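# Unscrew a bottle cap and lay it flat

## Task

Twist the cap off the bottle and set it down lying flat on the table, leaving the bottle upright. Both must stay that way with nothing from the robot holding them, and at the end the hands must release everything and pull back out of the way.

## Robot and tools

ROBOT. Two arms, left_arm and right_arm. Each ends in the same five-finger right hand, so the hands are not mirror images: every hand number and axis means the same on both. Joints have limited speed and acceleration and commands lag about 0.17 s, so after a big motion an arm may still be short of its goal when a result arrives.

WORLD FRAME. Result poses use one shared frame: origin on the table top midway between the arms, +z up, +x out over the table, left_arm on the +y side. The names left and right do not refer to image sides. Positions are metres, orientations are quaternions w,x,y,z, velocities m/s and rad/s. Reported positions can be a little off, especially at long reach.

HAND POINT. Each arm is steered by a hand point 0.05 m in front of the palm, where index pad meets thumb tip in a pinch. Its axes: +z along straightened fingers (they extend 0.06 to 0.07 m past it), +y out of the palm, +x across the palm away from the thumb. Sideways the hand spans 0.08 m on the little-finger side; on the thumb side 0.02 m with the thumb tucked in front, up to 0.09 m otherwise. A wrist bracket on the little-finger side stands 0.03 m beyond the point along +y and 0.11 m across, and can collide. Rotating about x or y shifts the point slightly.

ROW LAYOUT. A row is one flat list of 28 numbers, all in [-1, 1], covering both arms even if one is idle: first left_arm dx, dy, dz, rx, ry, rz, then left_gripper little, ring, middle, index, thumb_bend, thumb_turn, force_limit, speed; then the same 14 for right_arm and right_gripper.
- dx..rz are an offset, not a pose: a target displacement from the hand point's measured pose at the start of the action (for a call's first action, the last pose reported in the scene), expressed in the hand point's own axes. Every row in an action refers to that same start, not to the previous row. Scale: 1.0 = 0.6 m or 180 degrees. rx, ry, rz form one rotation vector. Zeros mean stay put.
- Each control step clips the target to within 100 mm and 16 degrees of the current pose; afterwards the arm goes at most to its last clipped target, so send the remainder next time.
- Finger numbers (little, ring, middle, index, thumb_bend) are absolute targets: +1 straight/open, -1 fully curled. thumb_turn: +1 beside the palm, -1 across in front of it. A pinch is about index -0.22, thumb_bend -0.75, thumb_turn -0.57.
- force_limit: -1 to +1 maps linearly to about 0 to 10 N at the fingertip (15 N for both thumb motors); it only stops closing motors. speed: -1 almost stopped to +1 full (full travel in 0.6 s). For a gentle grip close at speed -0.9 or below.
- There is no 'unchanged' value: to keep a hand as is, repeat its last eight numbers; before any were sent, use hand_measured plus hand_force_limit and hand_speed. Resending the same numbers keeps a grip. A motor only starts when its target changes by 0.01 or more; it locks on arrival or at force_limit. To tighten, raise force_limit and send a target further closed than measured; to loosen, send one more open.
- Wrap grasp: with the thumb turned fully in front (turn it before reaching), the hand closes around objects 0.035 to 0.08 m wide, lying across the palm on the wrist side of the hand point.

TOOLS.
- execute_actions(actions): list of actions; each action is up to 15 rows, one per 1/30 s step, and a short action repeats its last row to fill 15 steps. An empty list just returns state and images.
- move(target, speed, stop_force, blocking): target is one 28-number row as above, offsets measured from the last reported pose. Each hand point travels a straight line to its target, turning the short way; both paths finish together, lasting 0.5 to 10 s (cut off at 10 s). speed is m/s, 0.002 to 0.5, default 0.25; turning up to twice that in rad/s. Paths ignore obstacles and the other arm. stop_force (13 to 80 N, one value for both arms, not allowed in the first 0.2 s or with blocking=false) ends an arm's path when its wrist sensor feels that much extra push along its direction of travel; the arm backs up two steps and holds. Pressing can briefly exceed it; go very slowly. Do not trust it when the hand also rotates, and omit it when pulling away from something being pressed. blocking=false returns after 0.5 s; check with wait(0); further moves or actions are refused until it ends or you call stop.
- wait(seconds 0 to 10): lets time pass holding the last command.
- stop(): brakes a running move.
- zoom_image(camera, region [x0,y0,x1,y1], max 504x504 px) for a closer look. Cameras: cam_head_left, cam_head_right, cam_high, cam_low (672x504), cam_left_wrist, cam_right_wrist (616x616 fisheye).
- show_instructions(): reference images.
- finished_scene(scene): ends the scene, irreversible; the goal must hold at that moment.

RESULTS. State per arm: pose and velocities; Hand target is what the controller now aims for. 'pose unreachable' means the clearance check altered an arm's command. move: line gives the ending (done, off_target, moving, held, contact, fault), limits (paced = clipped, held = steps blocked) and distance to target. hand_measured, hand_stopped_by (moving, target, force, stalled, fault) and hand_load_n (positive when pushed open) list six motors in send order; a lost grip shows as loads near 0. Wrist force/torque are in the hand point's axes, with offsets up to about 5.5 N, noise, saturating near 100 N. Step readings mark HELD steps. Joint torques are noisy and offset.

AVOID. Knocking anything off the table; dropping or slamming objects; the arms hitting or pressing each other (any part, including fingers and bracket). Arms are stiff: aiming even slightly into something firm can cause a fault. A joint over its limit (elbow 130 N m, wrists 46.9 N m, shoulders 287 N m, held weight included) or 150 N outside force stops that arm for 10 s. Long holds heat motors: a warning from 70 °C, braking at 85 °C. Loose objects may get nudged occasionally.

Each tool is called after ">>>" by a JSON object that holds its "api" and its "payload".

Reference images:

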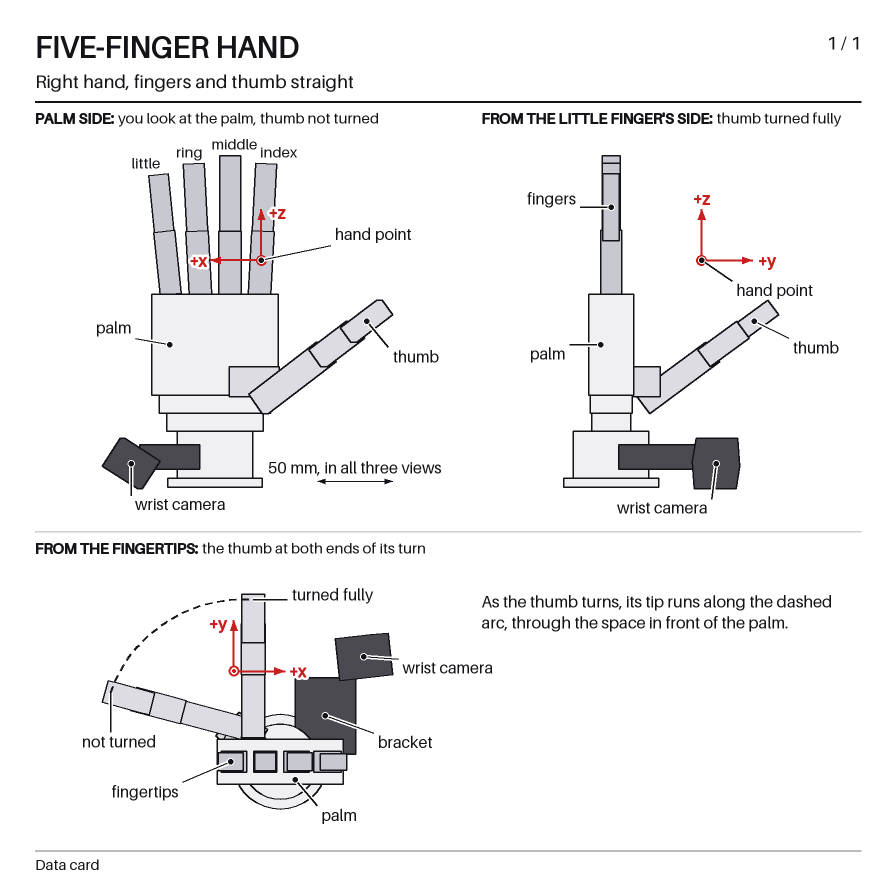

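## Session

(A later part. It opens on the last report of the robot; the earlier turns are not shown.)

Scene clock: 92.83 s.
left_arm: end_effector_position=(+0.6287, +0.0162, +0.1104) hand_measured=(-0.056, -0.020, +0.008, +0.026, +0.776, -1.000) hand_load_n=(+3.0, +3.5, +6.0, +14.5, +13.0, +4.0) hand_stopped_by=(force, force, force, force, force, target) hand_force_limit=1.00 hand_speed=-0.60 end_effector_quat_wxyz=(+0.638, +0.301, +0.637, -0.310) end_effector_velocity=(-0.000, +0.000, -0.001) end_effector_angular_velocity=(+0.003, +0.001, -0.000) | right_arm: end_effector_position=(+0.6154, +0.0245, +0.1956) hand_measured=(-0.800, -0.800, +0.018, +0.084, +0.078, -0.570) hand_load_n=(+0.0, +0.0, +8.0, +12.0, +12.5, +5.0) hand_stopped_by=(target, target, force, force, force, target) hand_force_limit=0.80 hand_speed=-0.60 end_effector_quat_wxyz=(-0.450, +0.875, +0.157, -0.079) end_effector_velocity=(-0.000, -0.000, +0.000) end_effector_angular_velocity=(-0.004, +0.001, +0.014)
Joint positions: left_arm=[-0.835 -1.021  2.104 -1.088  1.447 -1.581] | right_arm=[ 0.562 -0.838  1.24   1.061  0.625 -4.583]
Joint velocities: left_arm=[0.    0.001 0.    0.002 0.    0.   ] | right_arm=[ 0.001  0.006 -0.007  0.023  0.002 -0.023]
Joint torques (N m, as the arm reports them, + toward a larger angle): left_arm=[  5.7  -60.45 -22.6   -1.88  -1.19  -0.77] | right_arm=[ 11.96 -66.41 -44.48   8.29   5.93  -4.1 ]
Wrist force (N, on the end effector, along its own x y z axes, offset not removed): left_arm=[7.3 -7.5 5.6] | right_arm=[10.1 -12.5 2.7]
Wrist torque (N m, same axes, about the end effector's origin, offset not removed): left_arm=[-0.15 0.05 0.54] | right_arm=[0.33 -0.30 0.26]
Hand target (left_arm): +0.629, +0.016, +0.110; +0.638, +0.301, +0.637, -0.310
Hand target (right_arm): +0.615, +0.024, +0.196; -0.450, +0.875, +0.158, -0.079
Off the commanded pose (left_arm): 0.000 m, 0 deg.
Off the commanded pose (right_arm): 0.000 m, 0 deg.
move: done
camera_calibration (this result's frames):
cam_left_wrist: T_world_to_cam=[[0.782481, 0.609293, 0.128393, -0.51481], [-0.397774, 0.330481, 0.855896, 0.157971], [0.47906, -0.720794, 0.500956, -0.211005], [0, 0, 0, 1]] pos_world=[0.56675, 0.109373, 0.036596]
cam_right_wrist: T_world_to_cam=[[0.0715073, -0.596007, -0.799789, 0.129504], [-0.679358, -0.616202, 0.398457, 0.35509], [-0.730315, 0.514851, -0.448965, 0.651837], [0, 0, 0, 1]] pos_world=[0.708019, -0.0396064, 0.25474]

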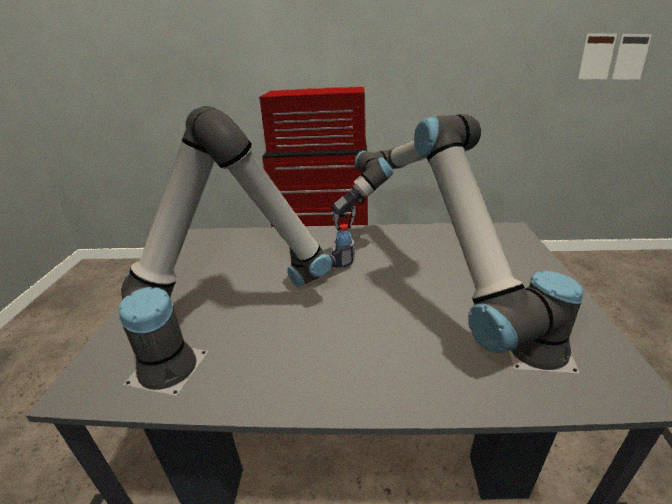

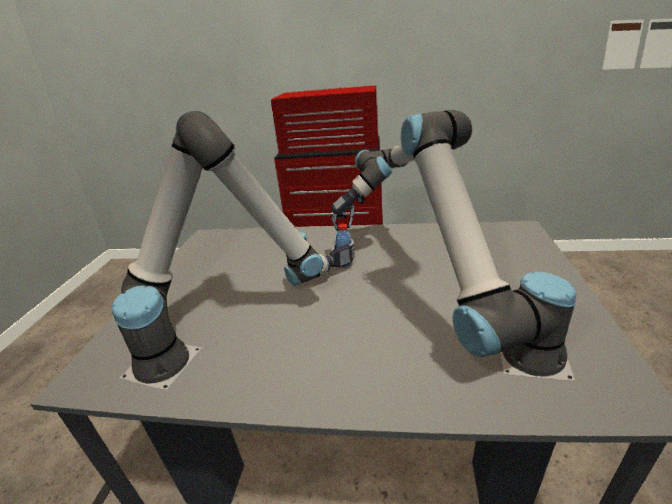

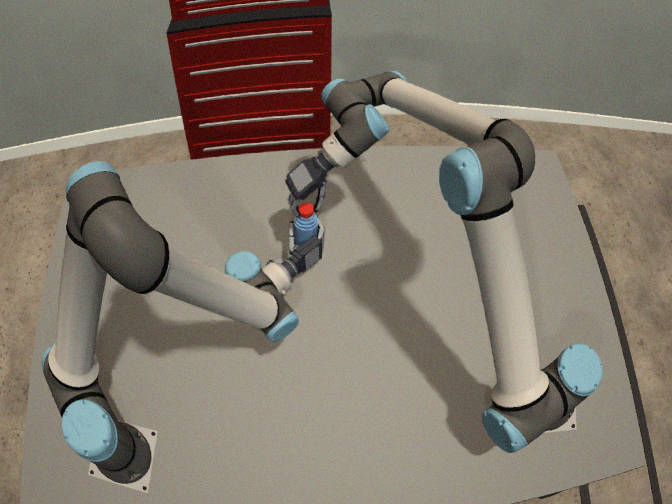

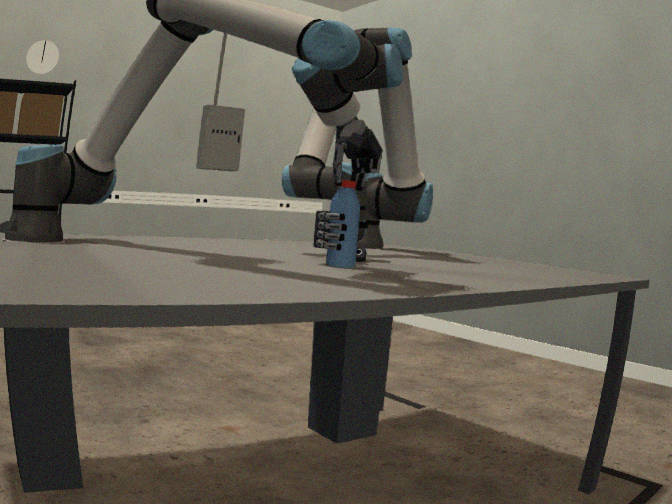

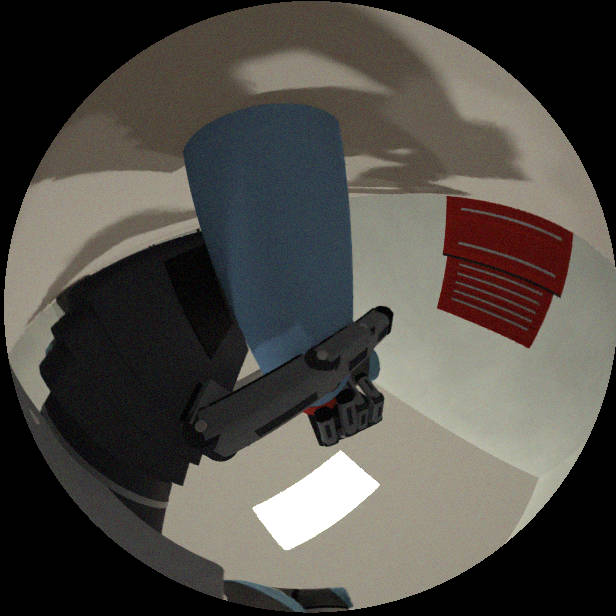

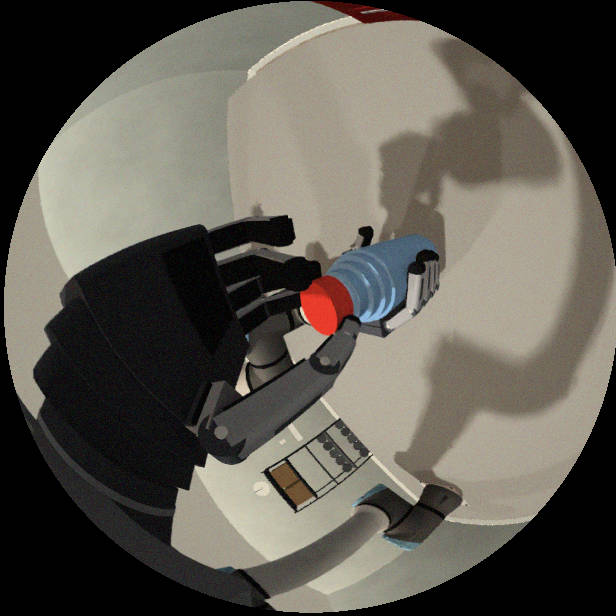

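>>> {"api": "execute_actions", "payload": {"actions": [[[0,0,0,0,0,0,-0.98,-0.98,-0.98,-0.98,-0.98,-1,1,-0.6,0,0,0,0,0,0,-0.8,-0.8,0.4,0.4,0.3,-0.57,0.8,0.2]]]}}

>>> {"api": "move", "payload": {"target": [0,0,0,0,0,0,-0.98,-0.98,-0.98,-0.98,-0.98,-1,1,-0.6,0,0.004,0.003,0,0.496,0.357,-0.8,-0.8,0.4,0.4,0.3,-0.57,0.8,0.2], "speed": 0.45}}

>>> {"api": "execute_actions", "payload": {"actions": [[[0,0,0,0,0,0,-0.98,-0.98,-0.98,-0.98,-0.98,-1,1,-0.6,0,0,0,0,0,0,-0.8,-0.8,-0.6,-0.6,-1,-0.57,1,-0.6]],[[0,0,0,0,0,0,-0.98,-0.98,-0.98,-0.98,-0.98,-1,1,-0.6,0,0,0,0,0,0,-0.8,-0.8,-0.6,-0.6,-1,-0.57,1,-0.6]]]}}

>>> {"api": "move", "payload": {"target": [0,0,0,0,0,0,-0.98,-0.98,-0.98,-0.98,-0.98,-1,1,-0.6,0,-0.0014,-0.001,0,-0.496,-0.357,-0.8,-0.8,-0.6,-0.6,-1,-0.57,1,-0.6], "speed": 0.3}}

>>> {"api": "zoom_image", "payload": {"camera": "cam_low", "region": [280,140,420,245]}}

Scene clock: 93.73 s.
left_arm: end_effector_position=(+0.6287, +0.0162, +0.1104) hand_measured=(-0.110, -0.060, -0.020, +0.026, +0.788, -1.000) hand_load_n=(+11.5, +8.0, +8.5, +6.5, +22.5, +12.0) hand_stopped_by=(force, force, force, force, force, target) hand_force_limit=1.00 hand_speed=-0.60 end_effector_quat_wxyz=(+0.638, +0.301, +0.637, -0.310) end_effector_velocity=(+0.000, +0.000, -0.000) end_effector_angular_velocity=(+0.002, +0.001, +0.001) | right_arm: end_effector_position=(+0.6154, +0.0246, +0.1955) hand_measured=(-0.800, -0.800, +0.400, +0.400, +0.300, -0.570) hand_load_n=(+0.0, +0.0, +0.0, +0.0, +0.0, +0.0) hand_stopped_by=(target, target, target, target, target, target) hand_force_limit=0.80 hand_speed=0.20 end_effector_quat_wxyz=(-0.450, +0.875, +0.157, -0.079) end_effector_velocity=(-0.000, -0.000, -0.000) end_effector_angular_velocity=(+0.001, +0.001, -0.001)
Joint positions: left_arm=[-0.835 -1.021  2.104 -1.088  1.447 -1.581] | right_arm=[ 0.562 -0.838  1.24   1.061  0.626 -4.583]
Joint velocities: left_arm=[ 0.    -0.    -0.     0.002 -0.001 -0.   ] | right_arm=[-0.    -0.     0.001 -0.    -0.001  0.001]
Joint torques (N m, as the arm reports them, + toward a larger angle): left_arm=[  6.71 -61.23 -22.61  -2.25  -1.5   -0.69] | right_arm=[  -7.58 -102.14  -24.17    0.11   -5.2     3.74]
Wrist force (N, on the end effector, along its own x y z axes, offset not removed): left_arm=[-2.2 1.5 -2.7] | right_arm=[2.4 0.6 -4.0]
Wrist torque (N m, same axes, about the end effector's origin, offset not removed): left_arm=[0.21 0.35 -0.07] | right_arm=[0.02 -0.13 0.42]
Hand target (left_arm): +0.629, +0.016, +0.110; +0.638, +0.301, +0.637, -0.310
Hand target (right_arm): +0.615, +0.025, +0.196; -0.450, +0.875, +0.157, -0.079
Off the commanded pose (left_arm): 0.000 m, 0 deg.
Off the commanded pose (right_arm): 0.000 m, 0 deg.
Step readings (end_effector_position):
0: left_arm (+0.6287, +0.0162, +0.1104) | right_arm (+0.6154, +0.0245, +0.1955)
1: left_arm (+0.6287, +0.0162, +0.1104) | right_arm (+0.6154, +0.0245, +0.1955)
2: left_arm (+0.6287, +0.0162, +0.1104) | right_arm (+0.6154, +0.0245, +0.1955)
4: left_arm (+0.6287, +0.0162, +0.1104) | right_arm (+0.6154, +0.0245, +0.1955)
8: left_arm (+0.6287, +0.0162, +0.1104) | right_arm (+0.6154, +0.0245, +0.1955)
15: end_effector_position above
camera_calibration (this result's frames):
cam_left_wrist: T_world_to_cam=[[0.782481, 0.609293, 0.128394, -0.51481], [-0.397774, 0.330481, 0.855896, 0.157971], [0.47906, -0.720794, 0.500956, -0.211005], [0, 0, 0, 1]] pos_world=[0.56675, 0.109373, 0.0365961]
cam_right_wrist: T_world_to_cam=[[0.0716535, -0.596185, -0.799643, 0.129359], [-0.679329, -0.616185, 0.398532, 0.355072], [-0.730327, 0.514665, -0.449158, 0.651844], [0, 0, 0, 1]] pos_world=[0.708001, -0.0395695, 0.254714]

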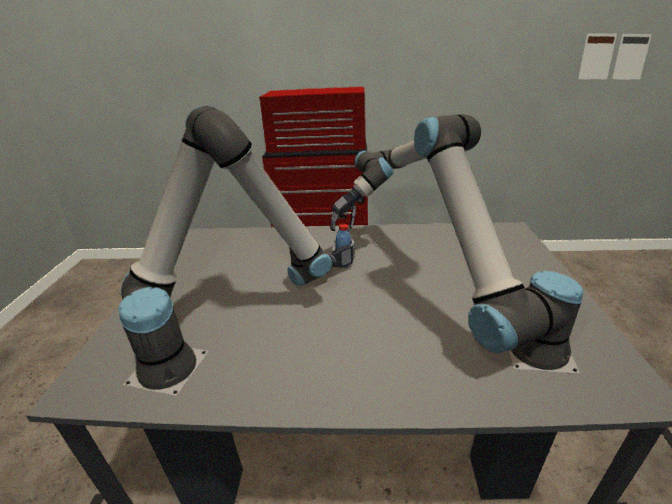

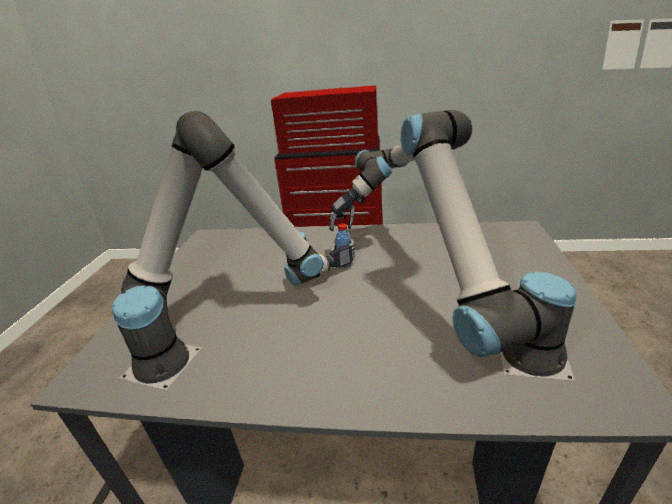

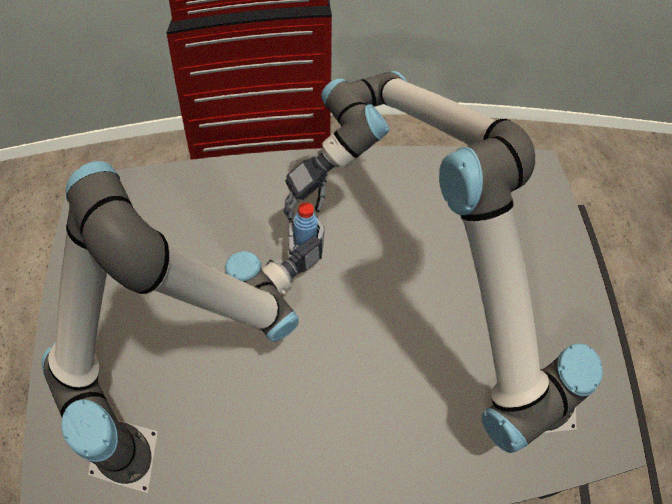

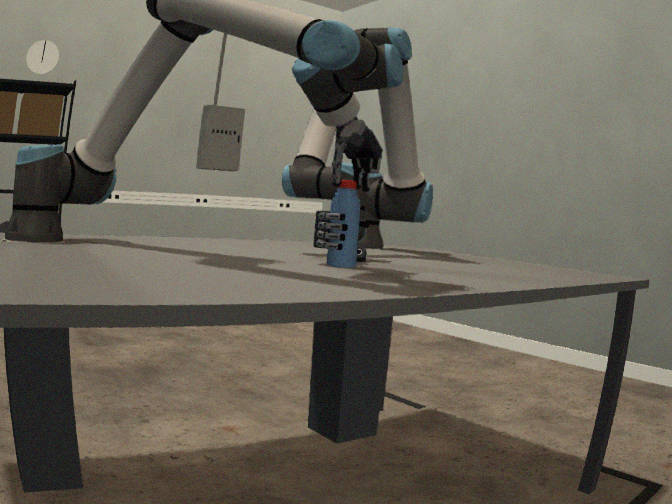

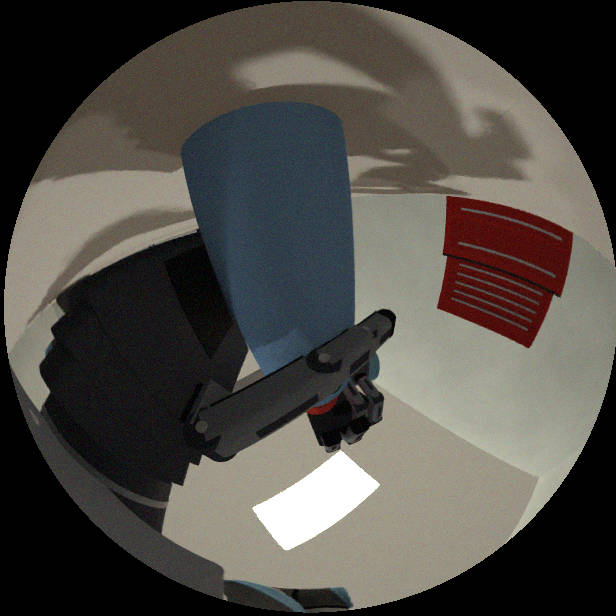

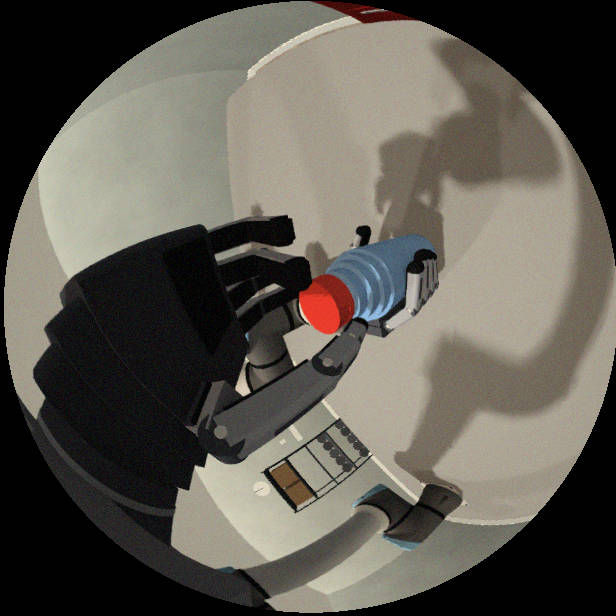

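Scene clock: 96.60 s.
left_arm: end_effector_position=(+0.6287, +0.0162, +0.1104) hand_measured=(-0.110, -0.060, -0.020, +0.026, +0.788, -1.000) hand_load_n=(+11.5, +8.0, +8.5, +6.5, +22.5, +12.0) hand_stopped_by=(force, force, force, force, force, target) hand_force_limit=1.00 hand_speed=-0.60 end_effector_quat_wxyz=(+0.638, +0.301, +0.637, -0.310) end_effector_velocity=(-0.000, -0.000, +0.000) end_effector_angular_velocity=(-0.001, -0.000, -0.000) | right_arm: end_effector_position=(+0.6153, +0.0248, +0.1924) hand_measured=(-0.800, -0.800, +0.400, +0.400, +0.300, -0.570) hand_load_n=(+0.0, +0.0, +0.0, +0.0, +0.0, +0.0) hand_stopped_by=(target, target, target, target, target, target) hand_force_limit=0.80 hand_speed=0.20 end_effector_quat_wxyz=(-0.326, +0.630, -0.627, +0.321) end_effector_velocity=(+0.001, +0.000, +0.002) end_effector_angular_velocity=(+0.000, +0.003, -0.016)
Joint positions: left_arm=[-0.835 -1.021  2.104 -1.088  1.447 -1.581] | right_arm=[ 0.901 -1.085  1.52   0.343  2.166 -2.632]
Joint velocities: left_arm=[-0.    -0.     0.    -0.001 -0.     0.   ] | right_arm=[ 0.003  0.005 -0.011  0.017  0.011  0.017]
Joint torques (N m, as the arm reports them, + toward a larger angle): left_arm=[  6.17 -61.79 -23.26  -2.41  -0.89  -0.49] | right_arm=[ 16.92 -59.27 -52.75   5.23   4.4    3.83]
Wrist force (N, on the end effector, along its own x y z axes, offset not removed): left_arm=[1.7 1.6 -3.7] | right_arm=[2.4 -5.0 -0.9]
Wrist torque (N m, same axes, about the end effector's origin, offset not removed): left_arm=[0.21 -0.06 0.11] | right_arm=[-0.95 -0.13 0.12]
Hand target (left_arm): +0.629, +0.016, +0.110; +0.638, +0.301, +0.637, -0.310
Hand target (right_arm): +0.615, +0.025, +0.192; -0.325, +0.630, -0.628, +0.321
Off the commanded pose (left_arm): 0.000 m, 0 deg.
Off the commanded pose (right_arm): 0.000 m, 0 deg.
move: done
camera_calibration (this result's frames):
cam_left_wrist: T_world_to_cam=[[0.782482, 0.609293, 0.128393, -0.51481], [-0.397774, 0.330481, 0.855896, 0.157971], [0.47906, -0.720794, 0.500956, -0.211005], [0, 0, 0, 1]] pos_world=[0.56675, 0.109373, 0.036596]
cam_right_wrist: T_world_to_cam=[[-0.584042, 0.141601, -0.799277, 0.512153], [-0.348875, 0.845293, 0.40468, 0.115717], [0.732926, 0.515198, -0.444286, -0.251019], [0, 0, 0, 1]] pos_world=[0.523468, -0.041012, 0.251]

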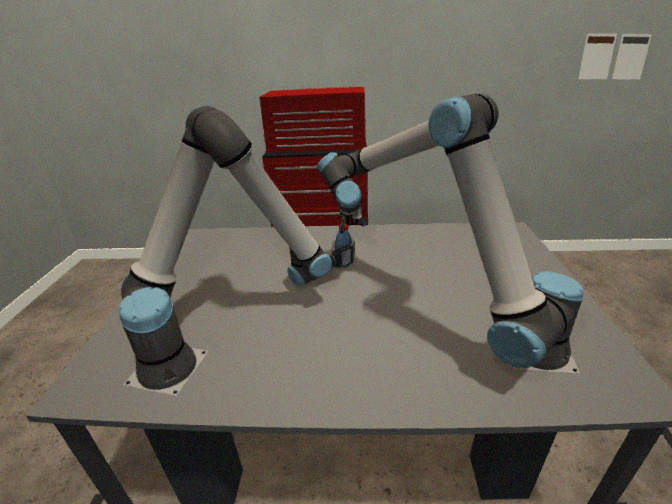

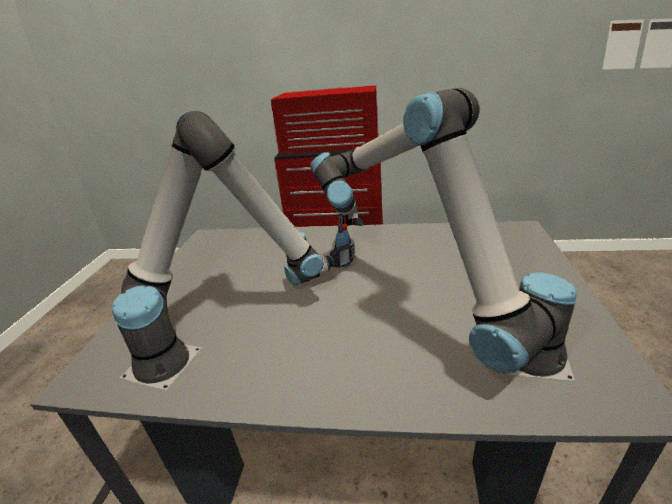

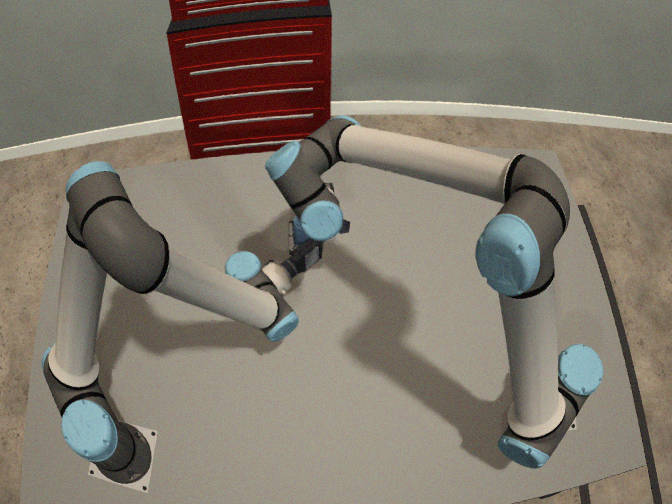

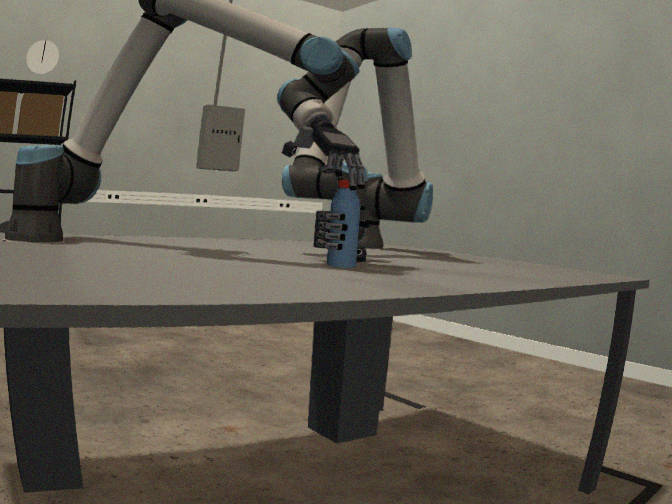

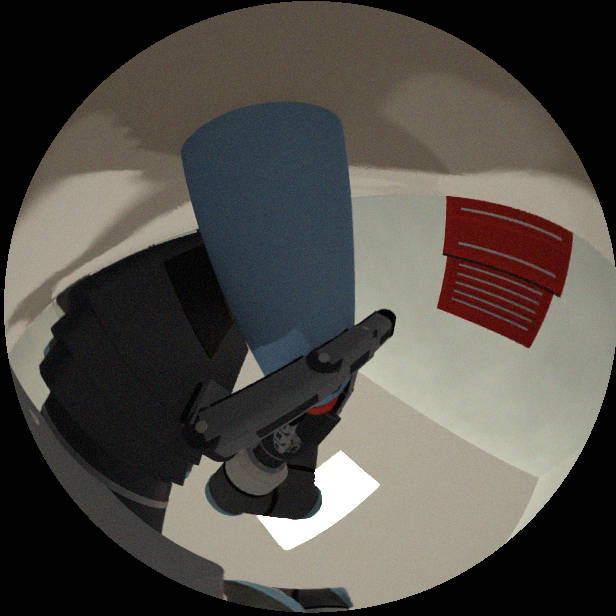

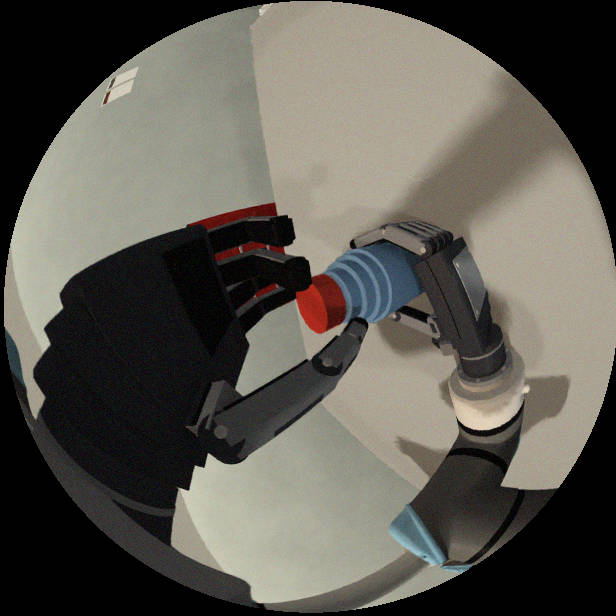

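Scene clock: 97.60 s.
left_arm: end_effector_position=(+0.6287, +0.0162, +0.1104) hand_measured=(-0.110, -0.060, -0.020, +0.024, +0.788, -1.000) hand_load_n=(+14.0, +8.0, +6.5, +3.5, +21.5, +10.0) hand_stopped_by=(force, force, force, force, force, target) hand_force_limit=1.00 hand_speed=-0.60 end_effector_quat_wxyz=(+0.638, +0.301, +0.637, -0.310) end_effector_velocity=(-0.000, +0.000, -0.002) end_effector_angular_velocity=(+0.002, +0.001, +0.000) | right_arm: end_effector_position=(+0.6154, +0.0248, +0.1925) hand_measured=(-0.800, -0.800, +0.022, +0.084, +0.080, -0.570) hand_load_n=(+0.0, +0.0, +11.0, +8.0, +14.5, +2.5) hand_stopped_by=(target, target, force, force, force, target) hand_force_limit=1.00 hand_speed=-0.60 end_effector_quat_wxyz=(-0.326, +0.630, -0.627, +0.321) end_effector_velocity=(+0.000, +0.000, +0.002) end_effector_angular_velocity=(+0.001, -0.001, +0.000)
Joint positions: left_arm=[-0.835 -1.021  2.104 -1.088  1.447 -1.581] | right_arm=[ 0.902 -1.085  1.52   0.343  2.166 -2.632]
Joint velocities: left_arm=[ 0.     0.002  0.001 -0.     0.     0.   ] | right_arm=[-0.    -0.001 -0.001  0.001  0.    -0.   ]
Joint torques (N m, as the arm reports them, + toward a larger angle): left_arm=[  5.22 -61.28 -22.36  -2.44  -1.25  -0.45] | right_arm=[ -0.6  -84.72 -30.96  -1.11  -3.52  -2.87]
Wrist force (N, on the end effector, along its own x y z axes, offset not removed): left_arm=[-2.1 -0.5 -9.7] | right_arm=[0.6 1.2 -0.3]
Wrist torque (N m, same axes, about the end effector's origin, offset not removed): left_arm=[0.06 -0.09 0.00] | right_arm=[0.66 0.86 -0.15]
Hand target (left_arm): +0.629, +0.016, +0.110; +0.638, +0.301, +0.637, -0.310
Hand target (right_arm): +0.615, +0.025, +0.193; -0.326, +0.630, -0.627, +0.321
Off the commanded pose (left_arm): 0.000 m, 0 deg.
Off the commanded pose (right_arm): 0.000 m, 0 deg.
Step readings (end_effector_position; steps 1 to 15: 1st action; 16 to 30: 2nd action):
0: left_arm (+0.6287, +0.0162, +0.1104) | right_arm (+0.6153, +0.0248, +0.1924)
1: left_arm (+0.6287, +0.0162, +0.1104) | right_arm (+0.6153, +0.0248, +0.1924)
2: left_arm (+0.6287, +0.0162, +0.1104) | right_arm (+0.6153, +0.0248, +0.1924)
4: left_arm (+0.6287, +0.0162, +0.1104) | right_arm (+0.6153, +0.0248, +0.1924)
8: left_arm (+0.6287, +0.0162, +0.1104) | right_arm (+0.6154, +0.0248, +0.1925)
15: left_arm (+0.6287, +0.0162, +0.1104) | right_arm (+0.6154, +0.0248, +0.1925)
16: left_arm (+0.6287, +0.0162, +0.1104) | right_arm (+0.6154, +0.0248, +0.1925)
17: left_arm (+0.6287, +0.0162, +0.1104) | right_arm (+0.6154, +0.0248, +0.1925)
19: left_arm (+0.6287, +0.0162, +0.1104) | right_arm (+0.6154, +0.0248, +0.1925)
23: left_arm (+0.6287, +0.0162, +0.1104) | right_arm (+0.6154, +0.0248, +0.1925)
30: end_effector_position above
camera_calibration (this result's frames):
cam_left_wrist: T_world_to_cam=[[0.782481, 0.609293, 0.128393, -0.51481], [-0.397774, 0.330481, 0.855896, 0.157971], [0.47906, -0.720794, 0.500956, -0.211005], [0, 0, 0, 1]] pos_world=[0.56675, 0.109373, 0.036596]
cam_right_wrist: T_world_to_cam=[[-0.58392, 0.141625, -0.799362, 0.512146], [-0.348928, 0.845287, 0.404647, 0.115664], [0.732999, 0.515201, -0.444163, -0.251102], [0, 0, 0, 1]] pos_world=[0.523468, -0.0409331, 0.251057]

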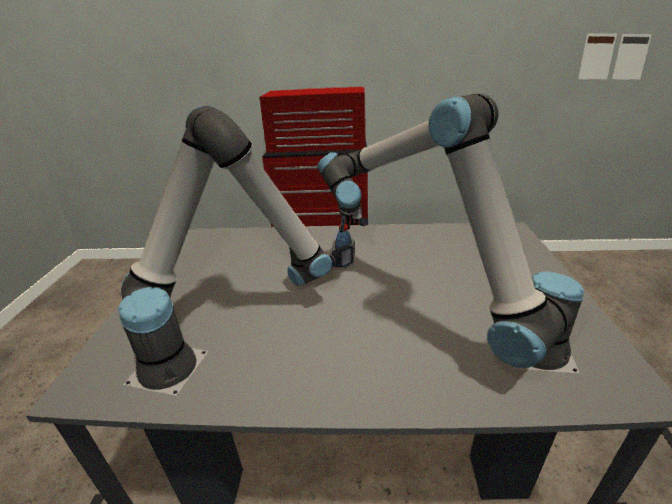

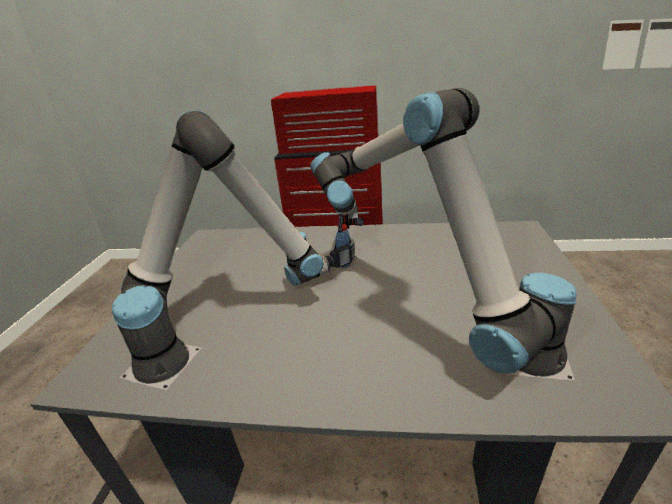

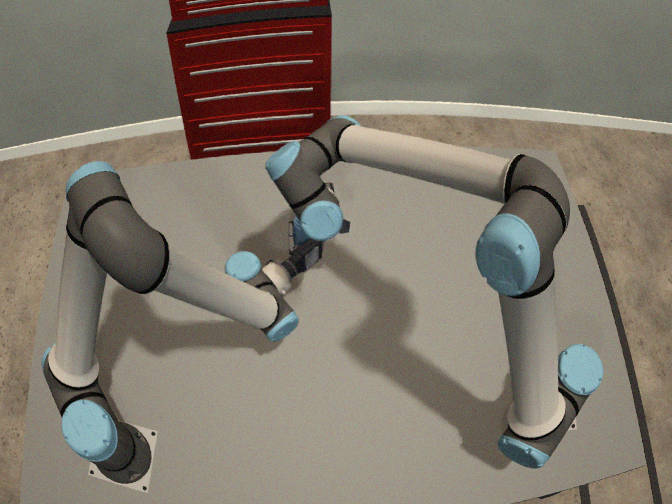

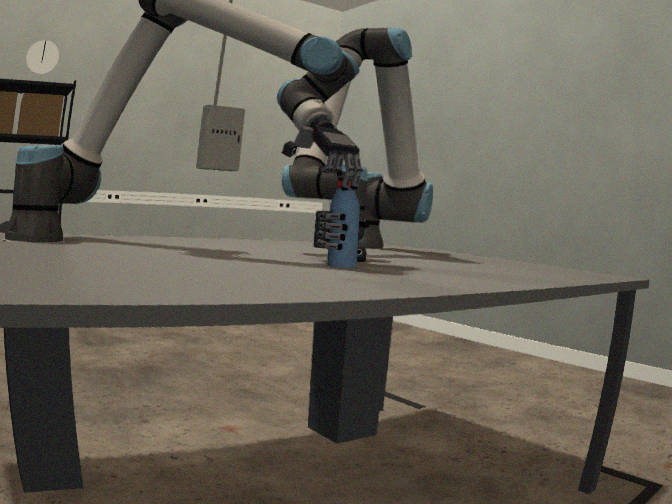

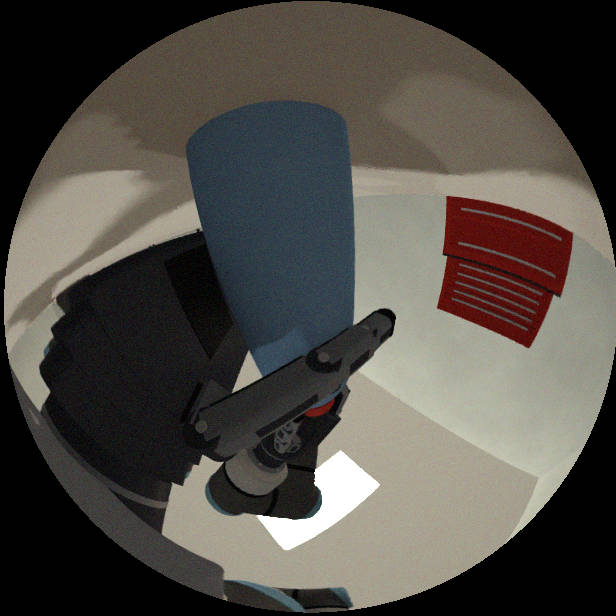

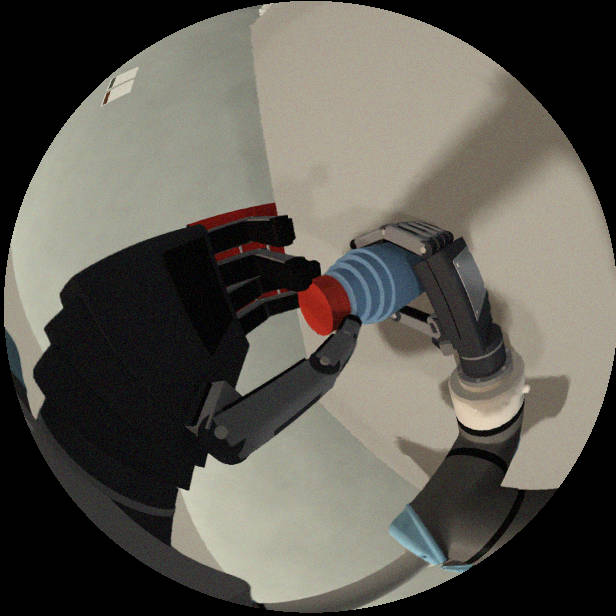

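Scene clock: 101.50 s.
left_arm: end_effector_position=(+0.6287, +0.0163, +0.1104) hand_measured=(-0.110, -0.060, -0.020, +0.024, +0.788, -1.000) hand_load_n=(+9.5, +7.5, +8.5, +7.5, +19.0, +10.0) hand_stopped_by=(force, force, force, force, force, target) hand_force_limit=1.00 hand_speed=-0.60 end_effector_quat_wxyz=(+0.638, +0.301, +0.637, -0.310) end_effector_velocity=(-0.000, +0.001, -0.001) end_effector_angular_velocity=(+0.001, +0.001, +0.000) | right_arm: end_effector_position=(+0.6154, +0.0247, +0.1938) hand_measured=(-0.800, -0.800, +0.022, +0.084, +0.082, -0.570) hand_load_n=(+0.0, +0.0, +7.0, +9.5, +14.0, +5.0) hand_stopped_by=(target, target, force, force, force, target) hand_force_limit=1.00 hand_speed=-0.60 end_effector_quat_wxyz=(-0.451, +0.875, +0.158, -0.078) end_effector_velocity=(-0.000, -0.000, +0.000) end_effector_angular_velocity=(-0.004, +0.001, +0.014)
Joint positions: left_arm=[-0.835 -1.021  2.104 -1.088  1.447 -1.581] | right_arm=[ 0.562 -0.838  1.241  1.057  0.625 -4.583]
Joint velocities: left_arm=[ 0.     0.     0.001  0.001 -0.     0.   ] | right_arm=[ 0.001  0.005 -0.007  0.022  0.002 -0.022]
Joint torques (N m, as the arm reports them, + toward a larger angle): left_arm=[ -1.63 -60.51 -22.79  -1.19   0.98  -0.61] | right_arm=[ 14.31 -69.25 -46.79   7.22   4.12  -4.47]
Wrist force (N, on the end effector, along its own x y z axes, offset not removed): left_arm=[-4.1 -3.5 -0.3] | right_arm=[-1.3 -13.6 -1.9]
Wrist torque (N m, same axes, about the end effector's origin, offset not removed): left_arm=[0.14 0.14 -0.14] | right_arm=[-0.55 0.39 -0.13]
Hand target (left_arm): +0.629, +0.016, +0.110; +0.638, +0.301, +0.637, -0.310
Hand target (right_arm): +0.615, +0.025, +0.194; -0.450, +0.875, +0.158, -0.079
Off the commanded pose (left_arm): 0.000 m, 0 deg.
Off the commanded pose (right_arm): 0.000 m, 0 deg.
move: done
camera_calibration (this result's frames):
cam_left_wrist: T_world_to_cam=[[0.782464, 0.609315, 0.128391, -0.514819], [-0.397793, 0.330488, 0.855885, 0.15798], [0.479072, -0.720772, 0.500976, -0.211016], [0, 0, 0, 1]] pos_world=[0.566762, 0.109382, 0.0365995]
cam_right_wrist: T_world_to_cam=[[0.0726114, -0.595503, -0.800065, 0.127509], [-0.679629, -0.616649, 0.397302, 0.35633], [-0.729954, 0.514899, -0.449497, 0.650791], [0, 0, 0, 1]] pos_world=[0.707961, -0.0394287, 0.252973]

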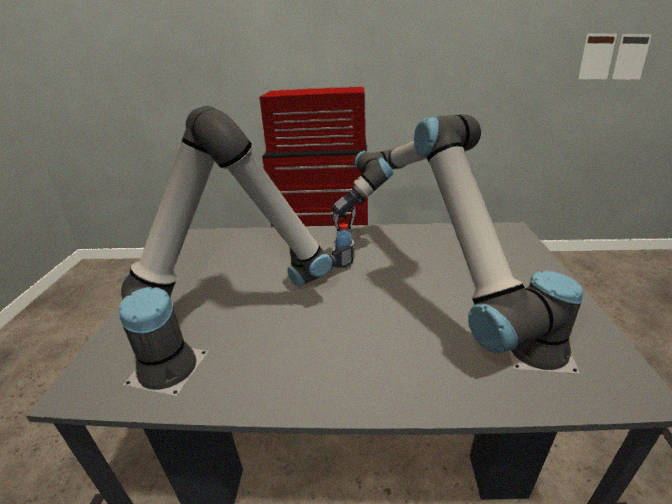

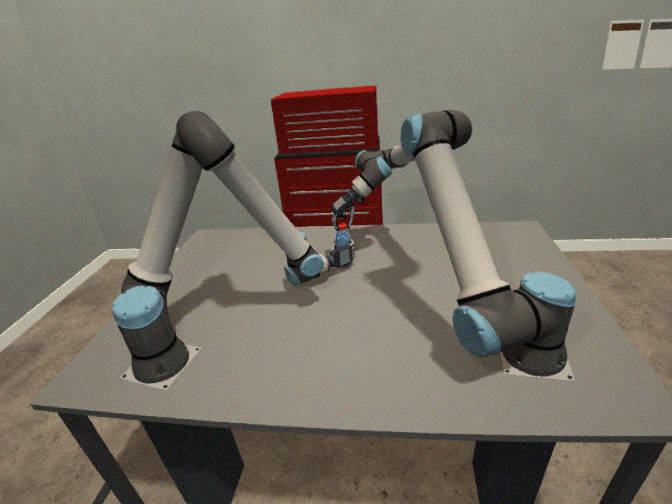

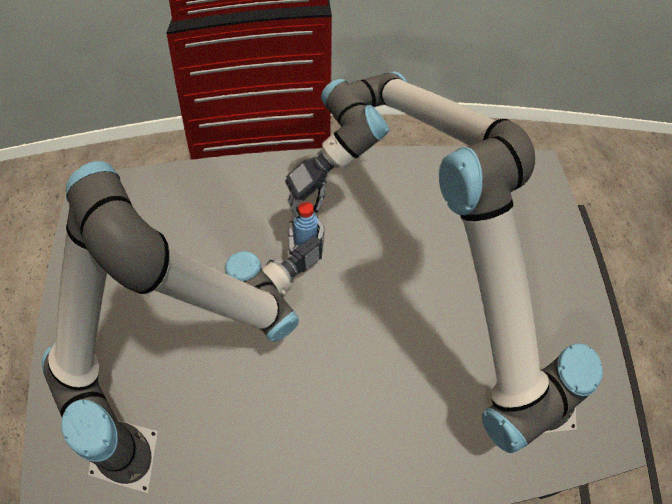

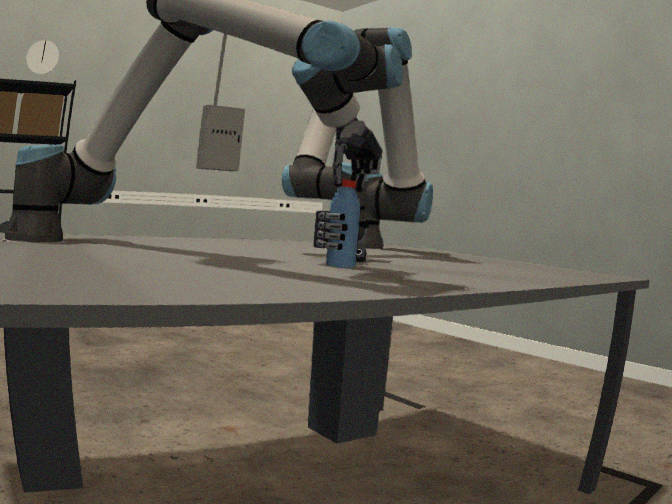

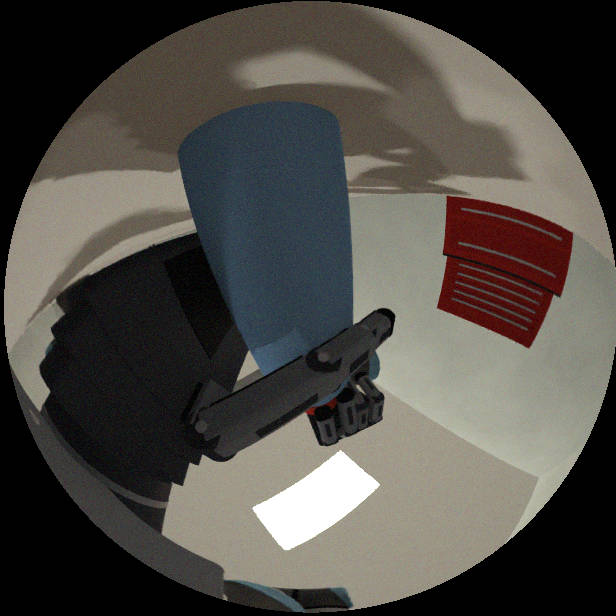

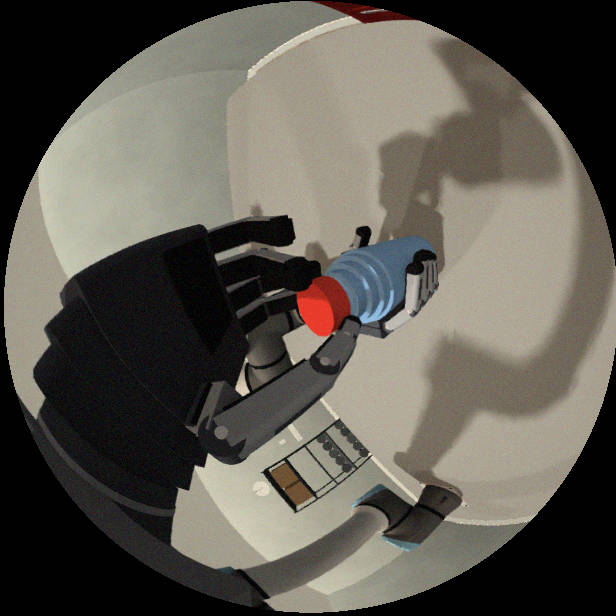

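Region (280, 140, 420, 245) of cam_low's 672x504 image, scaled by 3.600, with more detail than that image has; it fills the top 378 rows of this view, and the rest is white.

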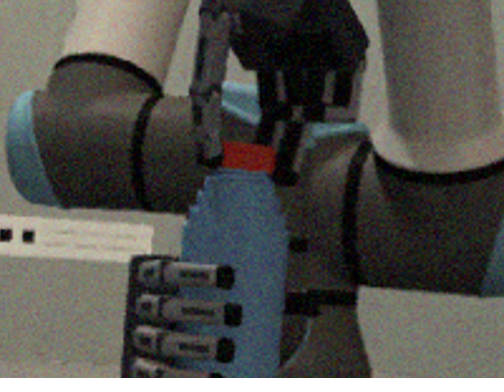

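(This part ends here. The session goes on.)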